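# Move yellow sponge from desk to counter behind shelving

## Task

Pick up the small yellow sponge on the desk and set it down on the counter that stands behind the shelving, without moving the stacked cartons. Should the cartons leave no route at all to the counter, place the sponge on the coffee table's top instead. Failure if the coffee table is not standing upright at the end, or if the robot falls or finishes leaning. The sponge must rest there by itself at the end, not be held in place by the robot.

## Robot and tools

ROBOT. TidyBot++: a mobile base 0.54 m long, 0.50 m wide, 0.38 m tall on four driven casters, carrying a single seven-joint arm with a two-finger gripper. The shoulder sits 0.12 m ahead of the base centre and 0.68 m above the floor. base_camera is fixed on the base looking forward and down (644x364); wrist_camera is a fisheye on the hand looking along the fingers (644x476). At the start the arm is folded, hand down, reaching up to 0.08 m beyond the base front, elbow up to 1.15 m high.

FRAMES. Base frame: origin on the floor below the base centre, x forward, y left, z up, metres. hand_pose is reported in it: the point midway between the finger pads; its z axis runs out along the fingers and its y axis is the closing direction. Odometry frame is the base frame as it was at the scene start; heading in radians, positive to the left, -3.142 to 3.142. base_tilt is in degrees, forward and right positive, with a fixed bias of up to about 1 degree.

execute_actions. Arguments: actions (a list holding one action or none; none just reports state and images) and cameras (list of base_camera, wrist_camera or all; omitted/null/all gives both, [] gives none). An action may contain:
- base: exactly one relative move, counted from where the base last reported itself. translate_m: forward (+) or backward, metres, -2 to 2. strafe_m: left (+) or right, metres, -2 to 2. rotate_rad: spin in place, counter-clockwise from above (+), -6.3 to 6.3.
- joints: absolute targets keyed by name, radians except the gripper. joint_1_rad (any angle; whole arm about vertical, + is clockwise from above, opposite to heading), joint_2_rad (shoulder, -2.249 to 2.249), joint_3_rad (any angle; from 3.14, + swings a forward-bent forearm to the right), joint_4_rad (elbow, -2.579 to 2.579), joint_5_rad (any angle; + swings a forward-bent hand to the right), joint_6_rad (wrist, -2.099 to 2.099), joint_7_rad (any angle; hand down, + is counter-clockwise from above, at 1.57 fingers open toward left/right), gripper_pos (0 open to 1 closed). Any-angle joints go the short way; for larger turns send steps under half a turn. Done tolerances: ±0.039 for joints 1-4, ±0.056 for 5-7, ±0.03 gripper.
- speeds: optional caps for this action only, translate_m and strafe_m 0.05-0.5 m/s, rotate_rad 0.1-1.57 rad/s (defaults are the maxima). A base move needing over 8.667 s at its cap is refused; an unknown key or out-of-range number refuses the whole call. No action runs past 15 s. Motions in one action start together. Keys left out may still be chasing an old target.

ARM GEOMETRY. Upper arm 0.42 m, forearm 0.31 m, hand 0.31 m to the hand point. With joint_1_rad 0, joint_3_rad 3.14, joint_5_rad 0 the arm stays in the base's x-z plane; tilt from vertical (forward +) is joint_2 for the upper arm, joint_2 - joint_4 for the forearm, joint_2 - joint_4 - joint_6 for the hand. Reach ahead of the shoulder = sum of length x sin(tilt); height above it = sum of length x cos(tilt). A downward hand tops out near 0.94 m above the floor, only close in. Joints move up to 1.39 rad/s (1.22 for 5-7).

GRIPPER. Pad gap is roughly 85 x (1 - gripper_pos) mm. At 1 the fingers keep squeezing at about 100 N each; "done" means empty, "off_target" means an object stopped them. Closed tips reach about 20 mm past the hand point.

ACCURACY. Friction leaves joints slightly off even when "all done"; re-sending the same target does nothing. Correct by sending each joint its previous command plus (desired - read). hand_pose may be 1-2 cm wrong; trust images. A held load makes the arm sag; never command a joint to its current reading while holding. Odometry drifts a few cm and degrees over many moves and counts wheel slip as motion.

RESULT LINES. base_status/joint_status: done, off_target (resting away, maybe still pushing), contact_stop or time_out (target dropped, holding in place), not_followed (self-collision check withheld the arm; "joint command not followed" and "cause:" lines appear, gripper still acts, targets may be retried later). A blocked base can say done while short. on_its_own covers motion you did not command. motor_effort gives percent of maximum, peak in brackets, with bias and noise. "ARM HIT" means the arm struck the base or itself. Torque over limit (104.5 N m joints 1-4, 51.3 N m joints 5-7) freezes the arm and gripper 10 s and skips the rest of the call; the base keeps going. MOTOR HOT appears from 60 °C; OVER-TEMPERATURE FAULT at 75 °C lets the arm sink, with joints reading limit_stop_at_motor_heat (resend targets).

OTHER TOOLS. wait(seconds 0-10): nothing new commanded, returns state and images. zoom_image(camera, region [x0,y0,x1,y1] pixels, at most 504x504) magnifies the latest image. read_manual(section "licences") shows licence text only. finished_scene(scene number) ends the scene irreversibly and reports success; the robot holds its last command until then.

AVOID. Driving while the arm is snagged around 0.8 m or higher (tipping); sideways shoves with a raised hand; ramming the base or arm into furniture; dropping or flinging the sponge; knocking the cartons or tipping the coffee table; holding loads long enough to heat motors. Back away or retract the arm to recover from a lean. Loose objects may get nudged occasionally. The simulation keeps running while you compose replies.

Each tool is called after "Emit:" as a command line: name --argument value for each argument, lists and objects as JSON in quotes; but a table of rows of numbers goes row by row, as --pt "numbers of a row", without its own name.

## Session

Emit:
execute_actions --actions '[{"joints": {"joint_6_rad": 0.45}}]'

Scene clock: 1.57 s.
base_odometry: x=+0.000 y=+0.000 heading=+0.000 (m, m, rad; odometry frame)
base_tilt: forward=+0.2 right=-0.4 (deg)
base_status: not commanded
joint_positions: joint_1_rad=-0.037 joint_2_rad=-0.328 joint_3_rad=+3.175 joint_4_rad=-2.524 joint_5_rad=-0.014 joint_6_rad=+0.439 joint_7_rad=+1.588 gripper_pos=+0.000
joint_status: all done
motor_effort: joint_1_rad=+0(0) joint_2_rad=-6(6) joint_3_rad=-1(0) joint_4_rad=+18(18) joint_5_rad=+0(0) joint_6_rad=+10(9) joint_7_rad=+0(0) (%)
hand_pose: x=+0.5446 y=-0.0001 z=+0.8385 quat_wxyz=(-0.002, +0.770, -0.002, +0.638) (m; base frame)
pictures: base_camera, wrist_camera
camera_calibration (this result's frames):
wrist_camera: T_world_to_cam=[[-0.00451015, -0.999988, 0.00165796, -0.00206688], [-0.173773, -0.000849001, -0.984785, 0.978734], [0.984775, -0.00472963, -0.173767, -0.253916], [0, 0, 0, 1]] pos_world=[0.420118, -0.00243684, 0.919724]
Images, in order (width x height): base_camera 644x364, wrist_camera 644x476.

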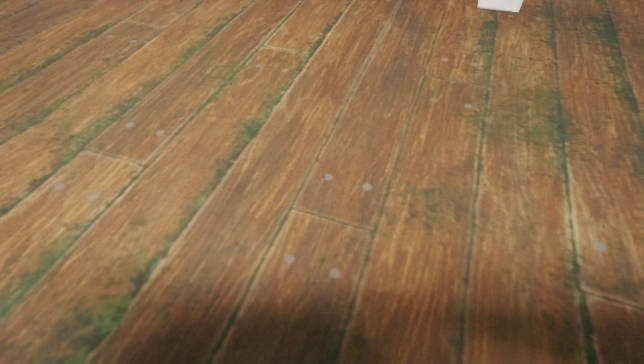

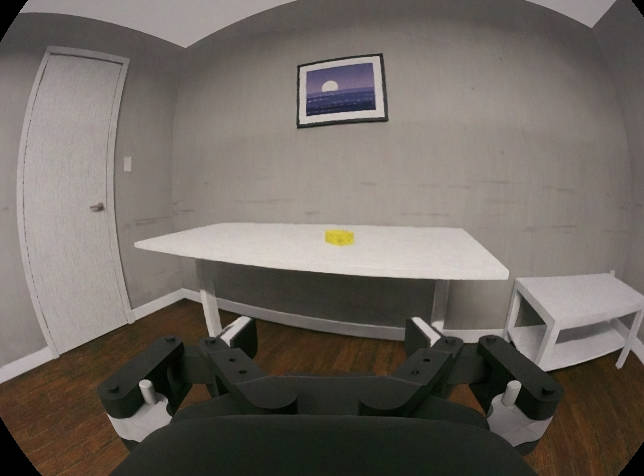

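Emit:
zoom_image --camera "wrist_camera" --region '[290, 205, 390, 265]'

Emit:
execute_actions --actions '[{"base": {"rotate_rad": -0.347}, "joints": {"joint_2_rad": -0.2, "joint_4_rad": -1.5, "joint_6_rad": -0.9}}]'

Region (290, 205, 390, 265) of wrist_camera's 644x476 image, scaled by 5.040; it fills the top 302 rows of this view, and the rest is white.

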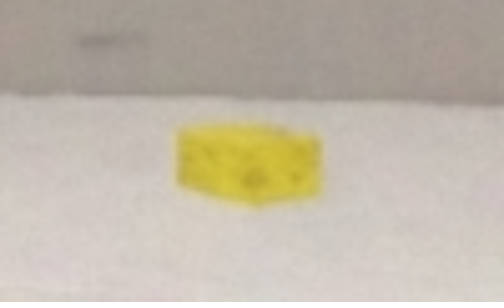

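Scene clock: 4.40 s.
base_odometry: x=+0.000 y=+0.000 heading=-0.346 (m, m, rad; odometry frame)
base_tilt: forward=+0.2 right=-0.4 (deg)
base_status: done
joint_positions: joint_1_rad=-0.037 joint_2_rad=-0.212 joint_3_rad=+3.175 joint_4_rad=-1.511 joint_5_rad=-0.014 joint_6_rad=-0.867 joint_7_rad=+1.588 gripper_pos=+0.000
joint_status: all done
motor_effort: joint_1_rad=-1(1) joint_2_rad=-11(12) joint_3_rad=-1(2) joint_4_rad=+20(21) joint_5_rad=+0(0) joint_6_rad=+8(10) joint_7_rad=+0(0) (%)
hand_pose: x=+0.5913 y=+0.0043 z=+1.0031 quat_wxyz=(-0.007, +0.883, +0.006, +0.469) (m; base frame)
pictures: base_camera, wrist_camera
camera_calibration (this result's frames):
wrist_camera: T_world_to_cam=[[0.0162335, -0.999867, 0.00169856, -0.0100224], [-0.55076, -0.0103598, -0.834599, 1.22118], [0.834505, 0.012613, -0.550855, 0.195712], [0, 0, 0, 1]] pos_world=[0.509419, 0.000161628, 1.12702]
Images, in order (width x height): base_camera 644x364, wrist_camera 644x476.

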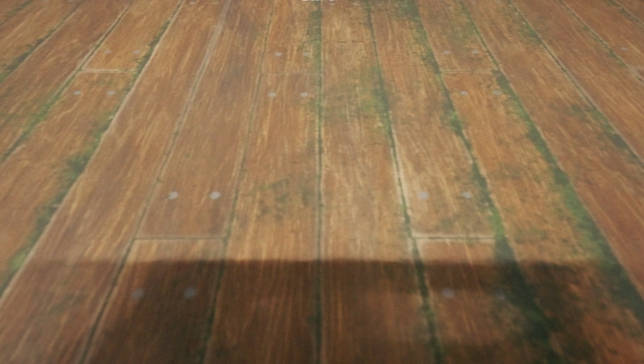

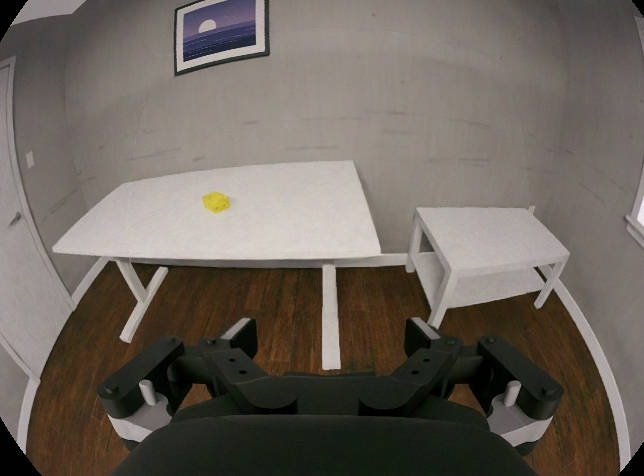

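Emit:
execute_actions --actions '[{"base": {"strafe_m": 0.41}, "joints": {"joint_2_rad": 0.1, "joint_4_rad": -1.1, "joint_6_rad": -1.55}}]' --cameras '[]'

Emit:
execute_actions --actions '[{"base": {"translate_m": 0.55}}]'

Scene clock: 7.47 s.
base_odometry: x=+0.140 y=+0.386 heading=-0.347 (m, m, rad; odometry frame)
base_tilt: forward=+0.2 right=-0.4 (deg)
base_status: done
joint_positions: joint_1_rad=-0.037 joint_2_rad=+0.099 joint_3_rad=+3.175 joint_4_rad=-1.114 joint_5_rad=-0.014 joint_6_rad=-1.519 joint_7_rad=+1.588 gripper_pos=+0.000
joint_status: all done
motor_effort: joint_1_rad=-1(3) joint_2_rad=-20(21) joint_3_rad=-1(3) joint_4_rad=+17(20) joint_5_rad=+0(0) joint_6_rad=+4(9) joint_7_rad=+0(0) (%)
hand_pose: x=+0.5794 y=+0.0083 z=+0.9249 quat_wxyz=(-0.004, +0.979, +0.012, +0.203) (m; base frame)
pictures: none
No camera images: the call's "cameras" was empty. Leave "cameras" out to get every camera's image.

Scene clock: 9.93 s.
base_odometry: x=+0.658 y=+0.199 heading=-0.347 (m, m, rad; odometry frame)
base_tilt: forward=+0.2 right=-0.4 (deg)
base_status: done
joint_positions: joint_1_rad=-0.037 joint_2_rad=+0.104 joint_3_rad=+3.175 joint_4_rad=-1.111 joint_5_rad=-0.014 joint_6_rad=-1.520 joint_7_rad=+1.588 gripper_pos=+0.000
joint_status: not commanded
motor_effort: joint_1_rad=+0(1) joint_2_rad=-19(23) joint_3_rad=-1(0) joint_4_rad=+17(18) joint_5_rad=+0(0) joint_6_rad=+4(5) joint_7_rad=+0(0) (%)
hand_pose: x=+0.5809 y=+0.0084 z=+0.9238 quat_wxyz=(-0.004, +0.979, +0.012, +0.202) (m; base frame)
pictures: base_camera, wrist_camera
camera_calibration (this result's frames):
wrist_camera: T_world_to_cam=[[0.0280562, -0.999596, 0.00451362, -0.0150917], [-0.913283, -0.0274687, -0.406399, 0.964501], [0.406359, 0.0072798, -0.913685, 0.744659], [0, 0, 0, 1]] pos_world=[0.578686, 0.00598701, 1.07242]
Images, in order (width x height): base_camera 644x364, wrist_camera 644x476.

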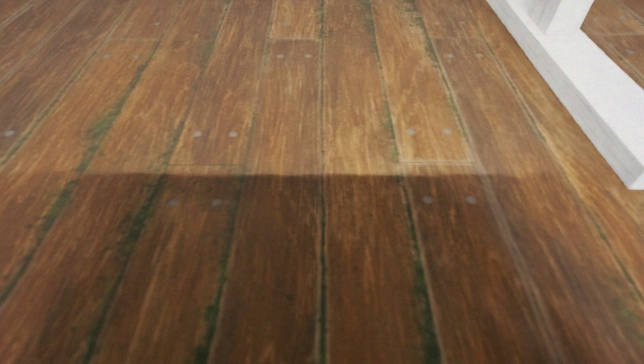

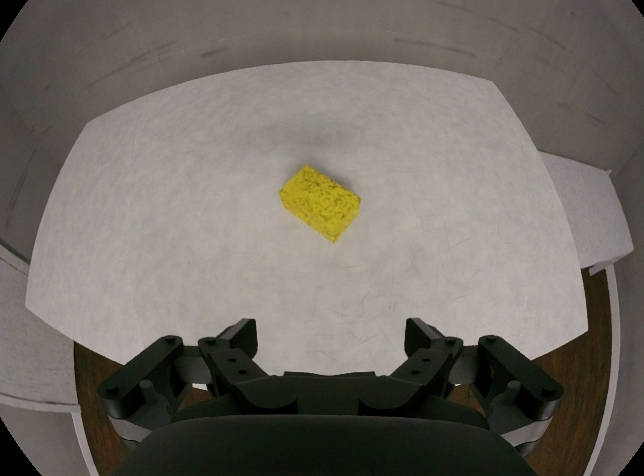

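Emit:
zoom_image --camera "wrist_camera" --region '[260, 150, 380, 250]'

Region (260, 150, 380, 250) of wrist_camera's 644x476 image, scaled by 4.200.

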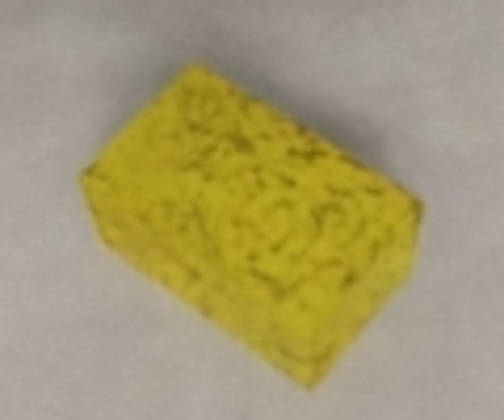

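Emit:
execute_actions --actions '[{"base": {"translate_m": 0.18}, "joints": {"joint_2_rad": 0.41, "joint_4_rad": -0.88, "joint_6_rad": -1.85, "joint_7_rad": 2.57}, "speeds": {"translate_m": 0.3}}]'

Scene clock: 13.23 s.
base_odometry: x=+0.827 y=+0.138 heading=-0.346 (m, m, rad; odometry frame)
base_tilt: forward=+0.2 right=-0.4 (deg)
base_status: done
joint_positions: joint_1_rad=-0.037 joint_2_rad=+0.411 joint_3_rad=+3.175 joint_4_rad=-0.893 joint_5_rad=-0.014 joint_6_rad=-1.816 joint_7_rad=+2.540 gripper_pos=+0.000
joint_status: all done
motor_effort: joint_1_rad=+0(2) joint_2_rad=-29(33) joint_3_rad=-1(2) joint_4_rad=+16(17) joint_5_rad=-1(1) joint_6_rad=+1(4) joint_7_rad=+0(0) (%)
hand_pose: x=+0.5976 y=+0.0108 z=+0.8391 quat_wxyz=(+0.005, +0.882, +0.470, +0.010) (m; base frame)
pictures: base_camera, wrist_camera
camera_calibration (this result's frames):
wrist_camera: T_world_to_cam=[[0.833265, -0.552355, 0.023961, -0.515091], [-0.551854, -0.833577, -0.0246195, 0.417824], [0.033572, 0.00729156, -0.99941, 0.955104], [0, 0, 0, 1]] pos_world=[0.62772, 0.0568115, 0.977169]
Images, in order (width x height): base_camera 644x364, wrist_camera 644x476.

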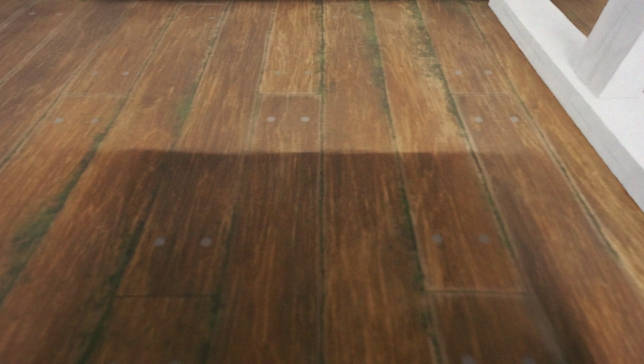

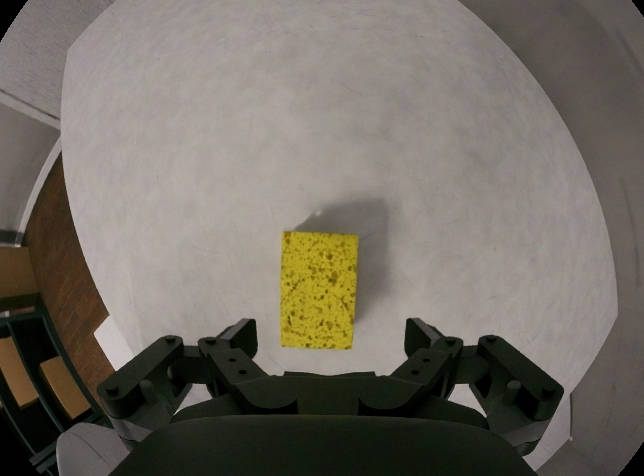

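Emit:
execute_actions --actions '[{"base": {"translate_m": -0.022}, "joints": {"joint_4_rad": -1.13, "joint_6_rad": -1.56}, "speeds": {"translate_m": 0.05}}]' --cameras '["wrist_camera"]'

Scene clock: 15.03 s.
base_odometry: x=+0.806 y=+0.145 heading=-0.346 (m, m, rad; odometry frame)
base_tilt: forward=+0.2 right=-0.4 (deg)
base_status: done
joint_positions: joint_1_rad=-0.037 joint_2_rad=+0.413 joint_3_rad=+3.175 joint_4_rad=-1.120 joint_5_rad=-0.014 joint_6_rad=-1.592 joint_7_rad=+2.540 gripper_pos=+0.000
joint_status: all done
motor_effort: joint_1_rad=+0(2) joint_2_rad=-29(32) joint_3_rad=-1(2) joint_4_rad=+16(17) joint_5_rad=+0(0) joint_6_rad=+0(1) joint_7_rad=+0(0) (%)
hand_pose: x=+0.6074 y=+0.0101 z=+0.7675 quat_wxyz=(+0.003, +0.883, +0.469, +0.007) (m; base frame)
pictures: wrist_camera
camera_calibration (this result's frames):
wrist_camera: T_world_to_cam=[[0.831628, -0.55502, 0.0186621, -0.516846], [-0.554653, -0.831802, -0.0215582, 0.42016], [0.0274884, 0.00757741, -0.999593, 0.887092], [0, 0, 0, 1]] pos_world=[0.638481, 0.0559083, 0.905435]
Images, in order (width x height): wrist_camera 644x476.

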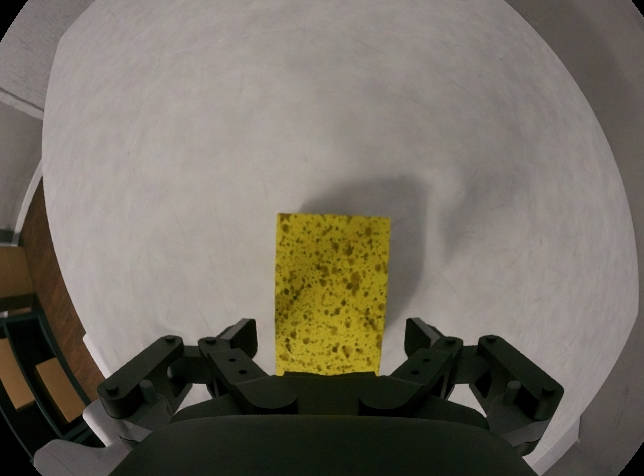

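Emit:
execute_actions --actions '[{"joints": {"joint_4_rad": -1.22, "joint_6_rad": -1.47}}]' --cameras '["wrist_camera"]'

Scene clock: 16.20 s.
base_odometry: x=+0.806 y=+0.145 heading=-0.346 (m, m, rad; odometry frame)
base_tilt: forward=+0.2 right=-0.4 (deg)
base_status: not commanded
joint_positions: joint_1_rad=-0.037 joint_2_rad=+0.413 joint_3_rad=+3.175 joint_4_rad=-1.212 joint_5_rad=-0.014 joint_6_rad=-1.503 joint_7_rad=+2.540 gripper_pos=+0.000
joint_status: all done
motor_effort: joint_1_rad=+0(0) joint_2_rad=-30(31) joint_3_rad=-1(1) joint_4_rad=+16(17) joint_5_rad=+0(1) joint_6_rad=+0(1) joint_7_rad=+0(0) (%)
hand_pose: x=+0.6064 y=+0.0097 z=+0.7386 quat_wxyz=(+0.003, +0.883, +0.468, +0.006) (m; base frame)
pictures: wrist_camera
camera_calibration (this result's frames):
wrist_camera: T_world_to_cam=[[0.830951, -0.5561, 0.016516, -0.513718], [-0.555788, -0.831081, -0.0200841, 0.418255], [0.0248949, 0.00750949, -0.999662, 0.859878], [0, 0, 0, 1]] pos_world=[0.637929, 0.0554677, 0.876472]
Images, in order (width x height): wrist_camera 644x476.

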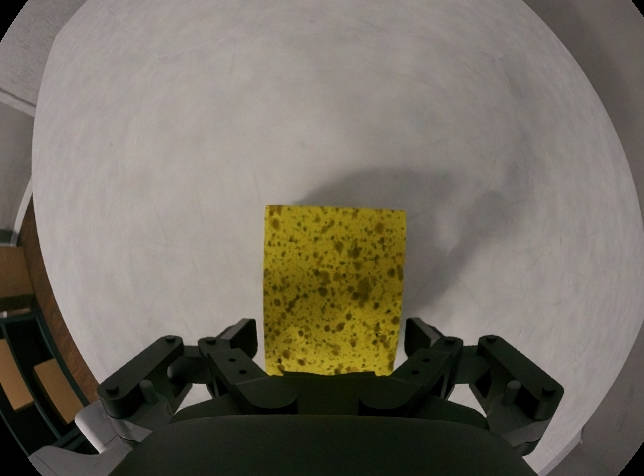

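Emit:
execute_actions --actions '[{"joints": {"gripper_pos": 1.0}}]' --cameras '["wrist_camera"]'

Emit:
execute_actions --actions '[{"joints": {"joint_4_rad": -0.95, "joint_6_rad": -1.70}}]' --cameras '["wrist_camera"]'

Scene clock: 17.50 s.
base_odometry: x=+0.806 y=+0.145 heading=-0.346 (m, m, rad; odometry frame)
base_tilt: forward=+0.2 right=-0.4 (deg)
base_status: not commanded
joint_positions: joint_1_rad=-0.037 joint_2_rad=+0.407 joint_3_rad=+3.175 joint_4_rad=-1.213 joint_5_rad=-0.014 joint_6_rad=-1.503 joint_7_rad=+2.540 gripper_pos=+0.385
joint_status: gripper_pos off_target (ended at +0.385, target +1.000)
motor_effort: joint_1_rad=+0(0) joint_2_rad=-29(30) joint_3_rad=-1(1) joint_4_rad=+16(16) joint_5_rad=+0(0) joint_6_rad=+0(2) joint_7_rad=+0(0) (%)
hand_pose: x=+0.6057 y=+0.0097 z=+0.7412 quat_wxyz=(+0.004, +0.883, +0.468, +0.008) (m; base frame)
pictures: wrist_camera
camera_calibration (this result's frames):
wrist_camera: T_world_to_cam=[[0.830854, -0.556116, 0.0204316, -0.516039], [-0.555695, -0.831069, -0.0229605, 0.419981], [0.0297488, 0.0077231, -0.999528, 0.859393], [0, 0, 0, 1]] pos_world=[0.636569, 0.0554183, 0.879173]
Images, in order (width x height): wrist_camera 644x476.

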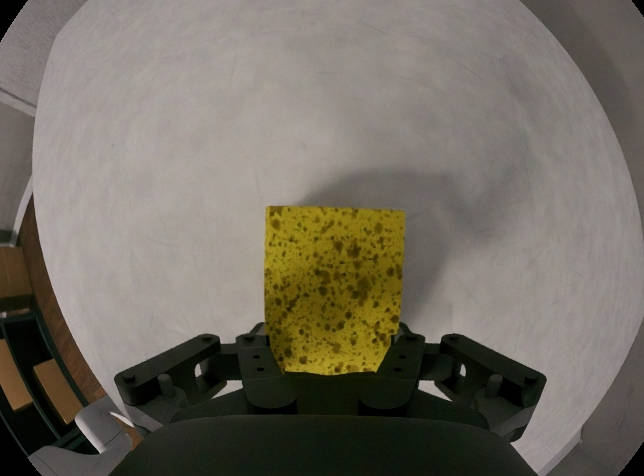

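Scene clock: 18.83 s.
base_odometry: x=+0.806 y=+0.145 heading=-0.346 (m, m, rad; odometry frame)
base_tilt: forward=+0.2 right=-0.4 (deg)
base_status: not commanded
joint_positions: joint_1_rad=-0.037 joint_2_rad=+0.407 joint_3_rad=+3.175 joint_4_rad=-0.962 joint_5_rad=-0.014 joint_6_rad=-1.667 joint_7_rad=+2.540 gripper_pos=+0.385
joint_status: all done
motor_effort: joint_1_rad=+0(0) joint_2_rad=-30(31) joint_3_rad=-1(1) joint_4_rad=+17(18) joint_5_rad=+0(0) joint_6_rad=+2(1) joint_7_rad=+0(0) (%)
hand_pose: x=+0.6267 y=+0.0108 z=+0.8217 quat_wxyz=(+0.024, +0.881, +0.469, +0.047) (m; base frame)
pictures: wrist_camera
camera_calibration (this result's frames):
wrist_camera: T_world_to_cam=[[0.827822, -0.553243, 0.0929115, -0.592129], [-0.548642, -0.832978, -0.0716902, 0.470113], [0.117055, 0.00837154, -0.99309, 0.879243], [0, 0, 0, 1]] pos_world=[0.645181, 0.0566416, 0.961885]
Images, in order (width x height): wrist_camera 644x476.

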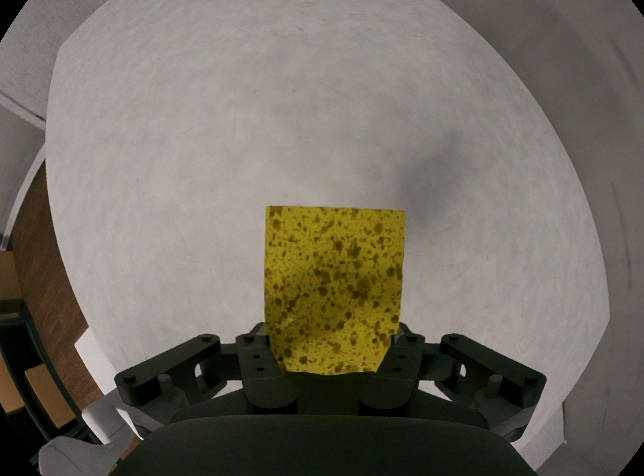

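Emit:
execute_actions --actions '[{"base": {"translate_m": -0.5}, "joints": {"joint_1_rad": 0.0, "joint_2_rad": -0.33, "joint_4_rad": -2.3, "joint_6_rad": 0.25, "joint_7_rad": 1.55}}]' --cameras '[]'

Emit:
execute_actions --actions '[{"base": {"rotate_rad": 3.14}, "joints": {"joint_1_rad": 0.4}}]'

Scene clock: 22.10 s.
base_odometry: x=+0.336 y=+0.315 heading=-0.345 (m, m, rad; odometry frame)
base_tilt: forward=+0.2 right=-0.4 (deg)
base_status: done
joint_positions: joint_1_rad=-0.023 joint_2_rad=-0.324 joint_3_rad=+3.175 joint_4_rad=-2.289 joint_5_rad=-0.014 joint_6_rad=+0.217 joint_7_rad=+1.586 gripper_pos=+0.385
joint_status: all done
motor_effort: joint_1_rad=+0(7) joint_2_rad=-8(32) joint_3_rad=+0(4) joint_4_rad=+20(22) joint_5_rad=+0(2) joint_6_rad=+10(9) joint_7_rad=+0(0) (%)
hand_pose: x=+0.5822 y=-0.0060 z=+0.9049 quat_wxyz=(+0.000, +0.767, -0.007, +0.641) (m; base frame)
pictures: none
No camera images: the call's "cameras" was empty. Leave "cameras" out to get every camera's image.

Scene clock: 25.40 s.
base_odometry: x=+0.336 y=+0.315 heading=+2.795 (m, m, rad; odometry frame)
base_tilt: forward=+0.2 right=-0.4 (deg)
base_status: done
joint_positions: joint_1_rad=+0.380 joint_2_rad=-0.324 joint_3_rad=+3.175 joint_4_rad=-2.289 joint_5_rad=-0.014 joint_6_rad=+0.217 joint_7_rad=+1.586 gripper_pos=+0.385
joint_status: all done
motor_effort: joint_1_rad=+0(2) joint_2_rad=-7(9) joint_3_rad=-1(2) joint_4_rad=+20(21) joint_5_rad=+0(1) joint_6_rad=+9(10) joint_7_rad=+0(0) (%)
hand_pose: x=+0.5427 y=-0.1872 z=+0.9048 quat_wxyz=(+0.129, +0.750, -0.161, +0.628) (m; base frame)
pictures: base_camera, wrist_camera
camera_calibration (this result's frames):
wrist_camera: T_world_to_cam=[[-0.406792, -0.913519, -0.00184438, 0.0484022], [-0.150414, 0.0689709, -0.986214, 1.04523], [0.901052, -0.400907, -0.165463, -0.277669], [0, 0, 0, 1]] pos_world=[0.427101, -0.139194, 0.984967]
Images, in order (width x height): base_camera 644x364, wrist_camera 644x476.

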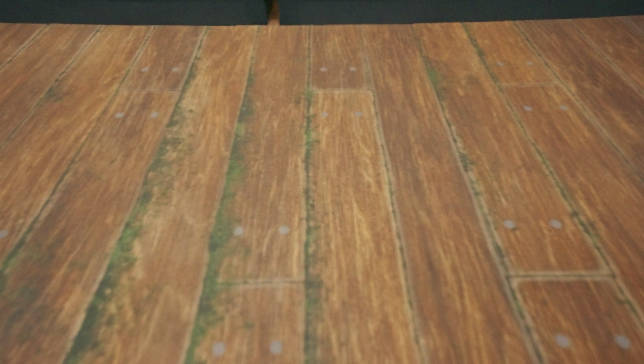

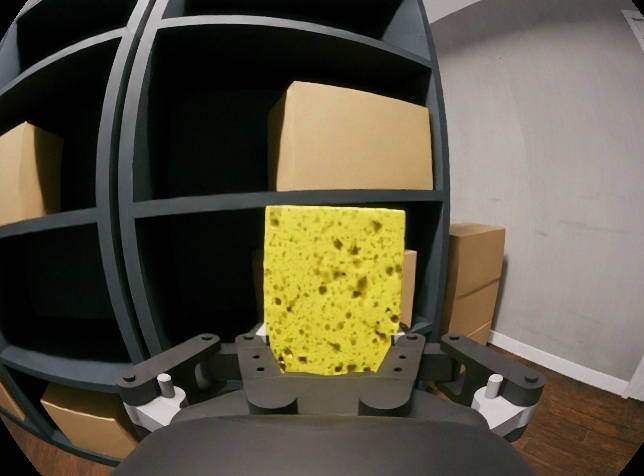

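Emit:
execute_actions --actions '[{"base": {"strafe_m": -1.2}}]'

Scene clock: 29.47 s.
base_odometry: x=+0.742 y=+1.444 heading=+2.795 (m, m, rad; odometry frame)
base_tilt: forward=+0.2 right=-0.4 (deg)
base_status: done
joint_positions: joint_1_rad=+0.381 joint_2_rad=-0.324 joint_3_rad=+3.175 joint_4_rad=-2.289 joint_5_rad=-0.014 joint_6_rad=+0.217 joint_7_rad=+1.586 gripper_pos=+0.385
joint_status: not commanded
motor_effort: joint_1_rad=+0(1) joint_2_rad=-8(9) joint_3_rad=-1(1) joint_4_rad=+20(21) joint_5_rad=+0(0) joint_6_rad=+10(10) joint_7_rad=+0(0) (%)
hand_pose: x=+0.5423 y=-0.1879 z=+0.9048 quat_wxyz=(+0.129, +0.750, -0.161, +0.628) (m; base frame)
pictures: base_camera, wrist_camera
camera_calibration (this result's frames):
wrist_camera: T_world_to_cam=[[-0.408249, -0.912869, -0.00185369, 0.0485814], [-0.15025, 0.0691968, -0.986223, 1.04517], [0.900421, -0.402346, -0.165408, -0.277546], [0, 0, 0, 1]] pos_world=[0.426779, -0.139644, 0.984953]
Images, in order (width x height): base_camera 644x364, wrist_camera 644x476.

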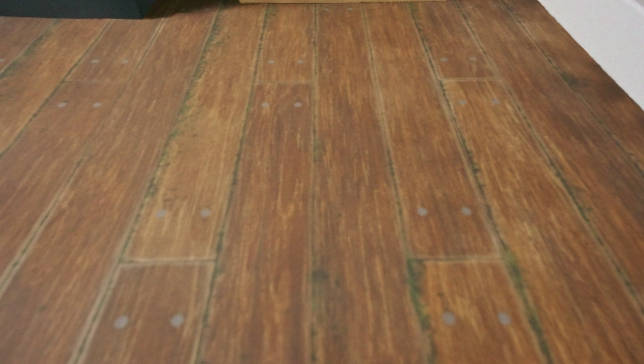

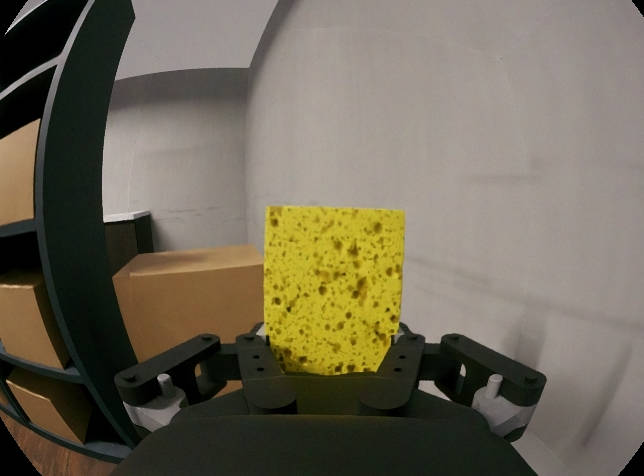

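Emit:
execute_actions --actions '[{"base": {"rotate_rad": 1.816}, "joints": {"joint_1_rad": -0.3}}]' --cameras '["wrist_camera"]'

Emit:
execute_actions --actions '[{"base": {"translate_m": 1.6}}]'

Scene clock: 32.87 s.
base_odometry: x=+0.742 y=+1.444 heading=-1.672 (m, m, rad; odometry frame)
base_tilt: forward=+0.2 right=-0.4 (deg)
base_status: done
joint_positions: joint_1_rad=-0.286 joint_2_rad=-0.324 joint_3_rad=+3.175 joint_4_rad=-2.289 joint_5_rad=-0.014 joint_6_rad=+0.217 joint_7_rad=+1.586 gripper_pos=+0.385
joint_status: all done
motor_effort: joint_1_rad=+0(2) joint_2_rad=-7(10) joint_3_rad=-1(2) joint_4_rad=+20(21) joint_5_rad=+0(0) joint_6_rad=+9(10) joint_7_rad=+0(0) (%)
hand_pose: x=+0.5677 y=+0.1144 z=+0.9048 quat_wxyz=(-0.084, +0.761, +0.093, +0.636) (m; base frame)
pictures: wrist_camera
camera_calibration (this result's frames):
wrist_camera: T_world_to_cam=[[0.24437, -0.96968, -0.00185358, -0.0290803], [-0.160846, -0.0386496, -0.986223, 1.04643], [0.956249, 0.241301, -0.165414, -0.284184], [0, 0, 0, 1]] pos_world=[0.447171, 0.0808196, 0.98495]
Images, in order (width x height): wrist_camera 644x476.

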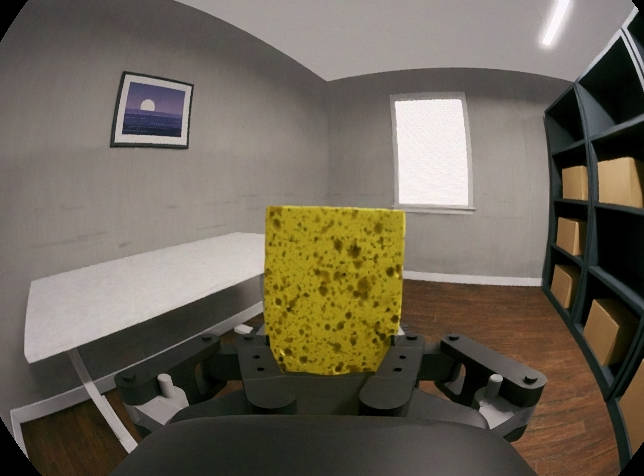

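Scene clock: 37.43 s.
base_odometry: x=+0.582 y=-0.148 heading=-1.672 (m, m, rad; odometry frame)
base_tilt: forward=+0.2 right=-0.4 (deg)
base_status: done
joint_positions: joint_1_rad=-0.286 joint_2_rad=-0.327 joint_3_rad=+3.175 joint_4_rad=-2.291 joint_5_rad=-0.014 joint_6_rad=+0.218 joint_7_rad=+1.586 gripper_pos=+0.385
joint_status: not commanded
motor_effort: joint_1_rad=+0(0) joint_2_rad=-8(10) joint_3_rad=-1(0) joint_4_rad=+20(21) joint_5_rad=+0(0) joint_6_rad=+10(10) joint_7_rad=+0(0) (%)
hand_pose: x=+0.5669 y=+0.1142 z=+0.9054 quat_wxyz=(-0.084, +0.761, +0.093, +0.637) (m; base frame)
pictures: base_camera, wrist_camera
camera_calibration (this result's frames):
wrist_camera: T_world_to_cam=[[0.244374, -0.969679, -0.00195446, -0.029012], [-0.159067, -0.038099, -0.986532, 1.04602], [0.956545, 0.241394, -0.163554, -0.285073], [0, 0, 0, 1]] pos_world=[0.446162, 0.0805347, 0.985246]
Images, in order (width x height): base_camera 644x364, wrist_camera 644x476.

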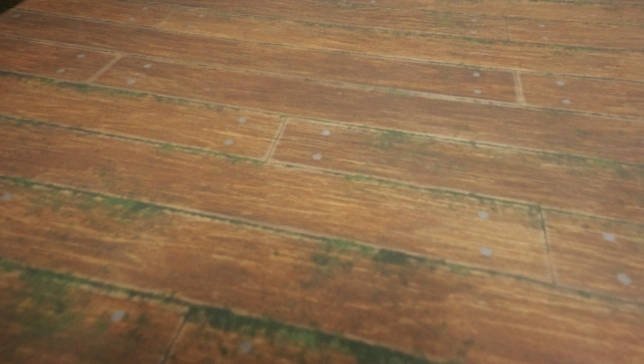

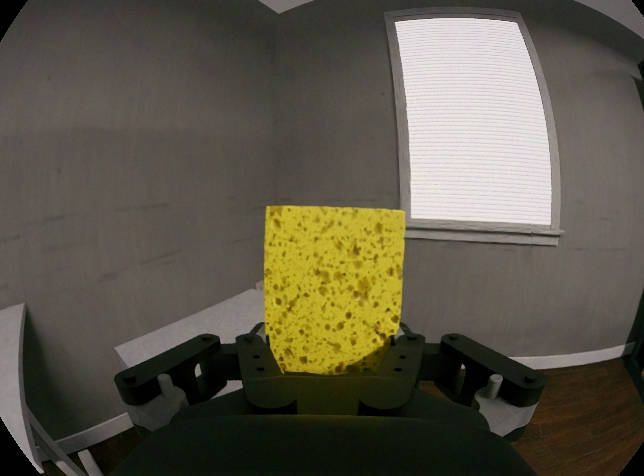

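Emit:
execute_actions --actions '[{"base": {"translate_m": 0.88}, "joints": {"joint_1_rad": 0.95}}]'

Scene clock: 40.87 s.
base_odometry: x=+0.495 y=-1.024 heading=-1.671 (m, m, rad; odometry frame)
base_tilt: forward=+0.2 right=-0.4 (deg)
base_status: done
joint_positions: joint_1_rad=+0.929 joint_2_rad=-0.329 joint_3_rad=+3.175 joint_4_rad=-2.292 joint_5_rad=-0.014 joint_6_rad=+0.218 joint_7_rad=+1.586 gripper_pos=+0.385
joint_status: all done
motor_effort: joint_1_rad=+0(1) joint_2_rad=-7(9) joint_3_rad=-1(1) joint_4_rad=+20(21) joint_5_rad=+0(0) joint_6_rad=+9(10) joint_7_rad=+0(0) (%)
hand_pose: x=+0.3818 y=-0.3794 z=+0.9060 quat_wxyz=(+0.295, +0.677, -0.357, +0.571) (m; base frame)
pictures: base_camera, wrist_camera
camera_calibration (this result's frames):
wrist_camera: T_world_to_cam=[[-0.823666, -0.567072, -0.00204535, 0.0981457], [-0.0901068, 0.134438, -0.986817, 1.03783], [0.559871, -0.812623, -0.161829, -0.238769], [0, 0, 0, 1]] pos_world=[0.308035, -0.277897, 0.985707]
Images, in order (width x height): base_camera 644x364, wrist_camera 644x476.

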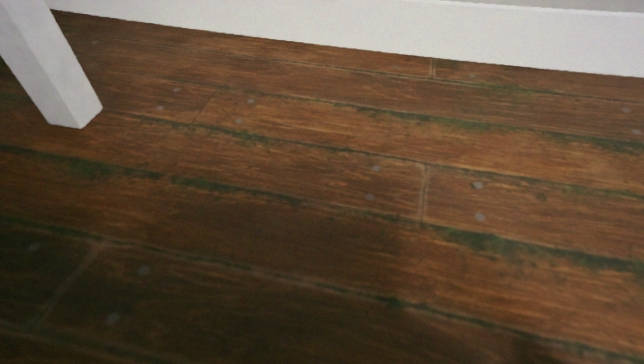

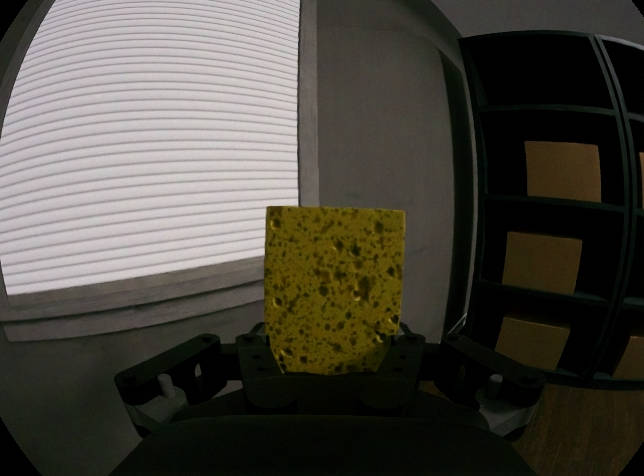

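Emit:
execute_actions --actions '[{"base": {"rotate_rad": 1.325}, "joints": {"joint_1_rad": -0.03, "joint_2_rad": 0.66, "joint_4_rad": -1.22, "joint_6_rad": -1.25, "joint_7_rad": 1.57}}]'

Scene clock: 44.20 s.
base_odometry: x=+0.495 y=-1.024 heading=-0.346 (m, m, rad; odometry frame)
base_tilt: forward=+0.2 right=-0.4 (deg)
base_status: done
joint_positions: joint_1_rad=-0.023 joint_2_rad=+0.657 joint_3_rad=+3.176 joint_4_rad=-1.235 joint_5_rad=-0.014 joint_6_rad=-1.218 joint_7_rad=+1.586 gripper_pos=+0.385
joint_status: all done
motor_effort: joint_1_rad=+0(6) joint_2_rad=-36(37) joint_3_rad=-1(5) joint_4_rad=+16(20) joint_5_rad=+0(2) joint_6_rad=+1(9) joint_7_rad=+0(0) (%)
hand_pose: x=+0.6846 y=+0.0017 z=+0.6045 quat_wxyz=(+0.004, +1.000, +0.004, +0.016) (m; base frame)
pictures: base_camera, wrist_camera
camera_calibration (this result's frames):
wrist_camera: T_world_to_cam=[[0.0128044, -0.999827, 0.0134838, -0.0181931], [-0.998944, -0.0133857, -0.0439418, 0.768791], [0.0441147, -0.012907, -0.998943, 0.710365], [0, 0, 0, 1]] pos_world=[0.736875, 0.00126951, 0.743642]
Images, in order (width x height): base_camera 644x364, wrist_camera 644x476.

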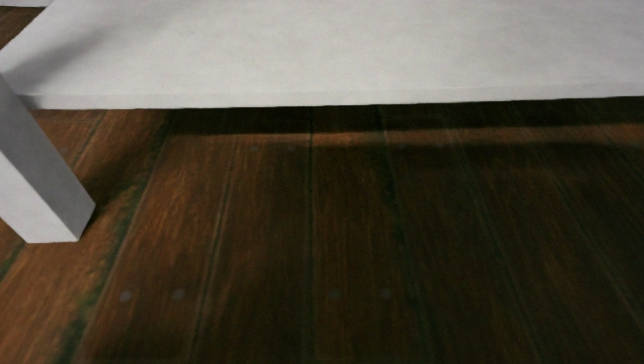

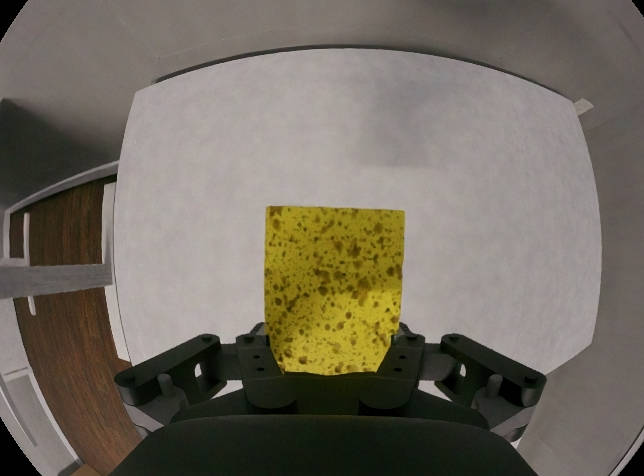

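Emit:
execute_actions --actions '[{"joints": {"joint_4_rad": -1.55, "joint_6_rad": -0.91}}]' --cameras '["wrist_camera"]'

Scene clock: 46.03 s.
base_odometry: x=+0.495 y=-1.024 heading=-0.346 (m, m, rad; odometry frame)
base_tilt: forward=+0.2 right=-0.4 (deg)
base_status: not commanded
joint_positions: joint_1_rad=-0.023 joint_2_rad=+0.659 joint_3_rad=+3.176 joint_4_rad=-1.540 joint_5_rad=-0.014 joint_6_rad=-0.944 joint_7_rad=+1.586 gripper_pos=+0.385
joint_status: all done
motor_effort: joint_1_rad=+0(0) joint_2_rad=-34(36) joint_3_rad=-1(1) joint_4_rad=+13(16) joint_5_rad=+0(0) joint_6_rad=+0(1) joint_7_rad=+0(0) (%)
hand_pose: x=+0.6313 y=-0.0004 z=+0.5184 quat_wxyz=(+0.005, +1.000, +0.002, +0.000) (m; base frame)
pictures: wrist_camera
camera_calibration (this result's frames):
wrist_camera: T_world_to_cam=[[0.00917051, -0.999848, 0.0148287, -0.0168919], [-0.99989, -0.00934202, -0.0115389, 0.695534], [0.0116757, -0.0147212, -0.999823, 0.647625], [0, 0, 0, 1]] pos_world=[0.688051, -0.000857782, 0.655786]
Images, in order (width x height): wrist_camera 644x476.

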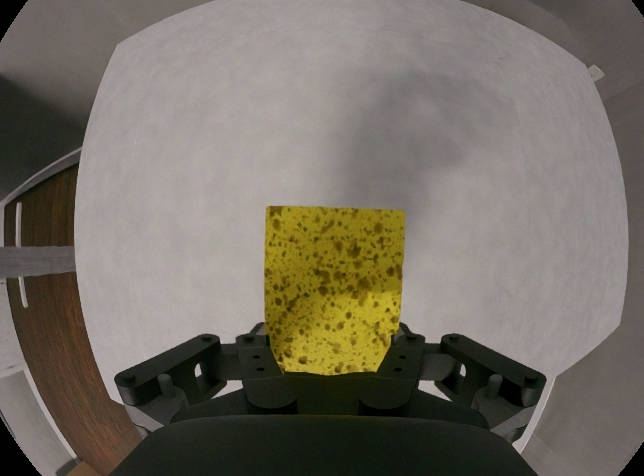

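Emit:
execute_actions --actions '[{"joints": {"joint_2_rad": 0.74, "joint_6_rad": -0.83}}]' --cameras '["wrist_camera"]'

Scene clock: 47.30 s.
base_odometry: x=+0.495 y=-1.024 heading=-0.346 (m, m, rad; odometry frame)
base_tilt: forward=+0.2 right=-0.4 (deg)
base_status: not commanded
joint_positions: joint_1_rad=-0.023 joint_2_rad=+0.743 joint_3_rad=+3.176 joint_4_rad=-1.541 joint_5_rad=-0.014 joint_6_rad=-0.861 joint_7_rad=+1.586 gripper_pos=+0.385
joint_status: all done
motor_effort: joint_1_rad=+0(0) joint_2_rad=-36(38) joint_3_rad=-1(1) joint_4_rad=+12(13) joint_5_rad=+1(0) joint_6_rad=+1(1) joint_7_rad=+0(0) (%)
hand_pose: x=+0.6404 y=-0.0011 z=+0.4743 quat_wxyz=(+0.006, +1.000, +0.002, -0.002) (m; base frame)
pictures: wrist_camera
camera_calibration (this result's frames):
wrist_camera: T_world_to_cam=[[0.010078, -0.999792, 0.0177035, -0.018937], [-0.999916, -0.0102196, -0.00792755, 0.702447], [0.00810682, -0.0176221, -0.999812, 0.605687], [0, 0, 0, 1]] pos_world=[0.697669, -0.00108085, 0.611477]
Images, in order (width x height): wrist_camera 644x476.

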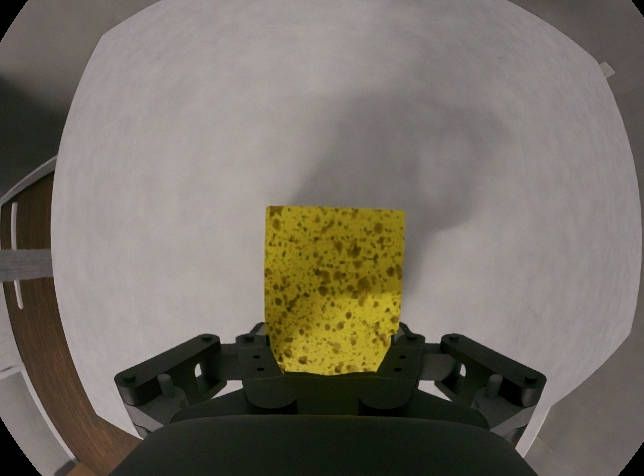

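Emit:
execute_actions --actions '[{"joints": {"joint_2_rad": 0.775, "joint_6_rad": -0.80}}]' --cameras '["wrist_camera"]'

Scene clock: 48.20 s.
base_odometry: x=+0.495 y=-1.024 heading=-0.346 (m, m, rad; odometry frame)
base_tilt: forward=+0.2 right=-0.4 (deg)
base_status: not commanded
joint_positions: joint_1_rad=-0.023 joint_2_rad=+0.752 joint_3_rad=+3.176 joint_4_rad=-1.541 joint_5_rad=-0.014 joint_6_rad=-0.839 joint_7_rad=+1.586 gripper_pos=+0.385
joint_status: all done
motor_effort: joint_1_rad=+0(1) joint_2_rad=-28(35) joint_3_rad=-1(0) joint_4_rad=+9(12) joint_5_rad=+0(0) joint_6_rad=+2(6) joint_7_rad=+0(0) (%)
hand_pose: x=+0.6455 y=-0.0012 z=+0.4697 quat_wxyz=(+0.006, +1.000, +0.002, +0.005) (m; base frame)
pictures: wrist_camera
camera_calibration (this result's frames):
wrist_camera: T_world_to_cam=[[0.0101113, -0.999781, 0.0182959, -0.0193279], [-0.999713, -0.0105045, -0.0215237, 0.713794], [0.0217112, -0.018073, -0.999601, 0.592166], [0, 0, 0, 1]] pos_world=[0.700928, -0.00112337, 0.607647]
Images, in order (width x height): wrist_camera 644x476.

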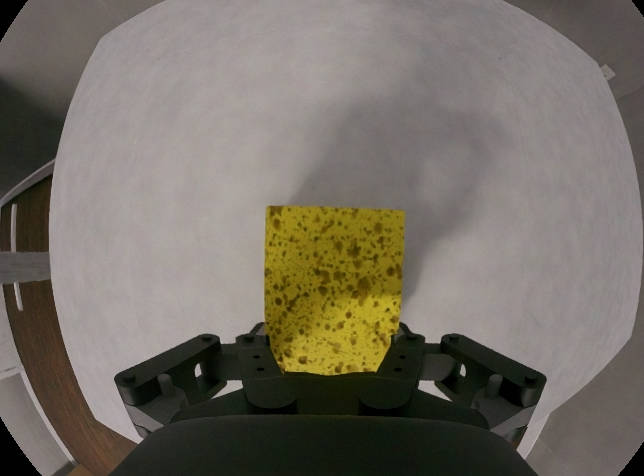

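The effort readings dropped (joint 2: -36 → -28), which shows the sponge has touched the table. I'm releasing it and lifting away.

Emit:
execute_actions --actions '[{"joints": {"gripper_pos": 0.0, "joint_2_rad": 0.75}}]' --cameras '["wrist_camera"]'

Emit:
execute_actions --actions '[{"joints": {"joint_2_rad": 0.35, "joint_6_rad": -1.15}}]'

Scene clock: 49.53 s.
base_odometry: x=+0.495 y=-1.024 heading=-0.346 (m, m, rad; odometry frame)
base_tilt: forward=+0.2 right=-0.4 (deg)
base_status: not commanded
joint_positions: joint_1_rad=-0.023 joint_2_rad=+0.750 joint_3_rad=+3.176 joint_4_rad=-1.543 joint_5_rad=-0.014 joint_6_rad=-0.835 joint_7_rad=+1.586 gripper_pos=+0.000
joint_status: all done
motor_effort: joint_1_rad=+0(0) joint_2_rad=-35(36) joint_3_rad=-1(1) joint_4_rad=+12(12) joint_5_rad=+0(0) joint_6_rad=+1(2) joint_7_rad=+0(0) (%)
hand_pose: x=+0.6462 y=-0.0012 z=+0.4705 quat_wxyz=(+0.006, +1.000, +0.002, +0.007) (m; base frame)
pictures: wrist_camera
camera_calibration (this result's frames):
wrist_camera: T_world_to_cam=[[0.0100373, -0.999782, 0.018322, -0.0193235], [-0.999616, -0.0105054, -0.0256378, 0.716315], [0.0258247, -0.0180577, -0.999503, 0.590216], [0, 0, 0, 1]] pos_world=[0.700992, -0.00113617, 0.608642]
Images, in order (width x height): wrist_camera 644x476.

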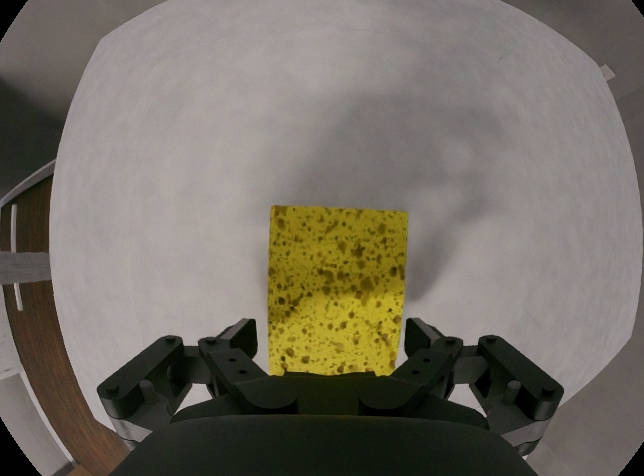

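Scene clock: 51.23 s.
base_odometry: x=+0.495 y=-1.024 heading=-0.346 (m, m, rad; odometry frame)
base_tilt: forward=+0.2 right=-0.4 (deg)
base_status: not commanded
joint_positions: joint_1_rad=-0.023 joint_2_rad=+0.348 joint_3_rad=+3.176 joint_4_rad=-1.543 joint_5_rad=-0.014 joint_6_rad=-1.118 joint_7_rad=+1.586 gripper_pos=+0.000
joint_status: all done
motor_effort: joint_1_rad=+0(0) joint_2_rad=-27(39) joint_3_rad=-1(1) joint_4_rad=+16(17) joint_5_rad=+1(0) joint_6_rad=+2(2) joint_7_rad=+0(0) (%)
hand_pose: x=+0.6022 y=+0.0009 z=+0.6697 quat_wxyz=(+0.000, +0.998, +0.001, +0.066) (m; base frame)
pictures: base_camera, wrist_camera
camera_calibration (this result's frames):
wrist_camera: T_world_to_cam=[[0.00704227, -0.999955, 0.00638994, -0.0106215], [-0.989592, -0.00788748, -0.143687, 0.750511], [0.143731, -0.00531155, -0.989603, 0.712811], [0, 0, 0, 1]] pos_world=[0.640322, -0.000915261, 0.813306]
Images, in order (width x height): base_camera 644x364, wrist_camera 644x476.

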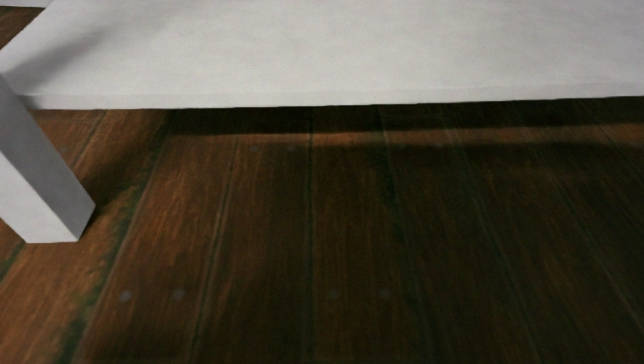

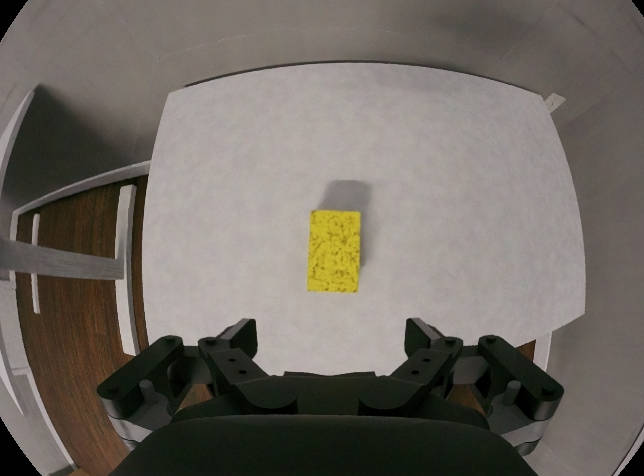

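The sponge is lying flat, well inside the edges of the upright coffee table. The cartons are untouched and the hand is clear. Both routes to the counter were blocked: cartons filled the gap at the door end, and the shelf meets the wall at the window end.

Emit:
finished_scene --scene 2

The scene is finished: the task was done.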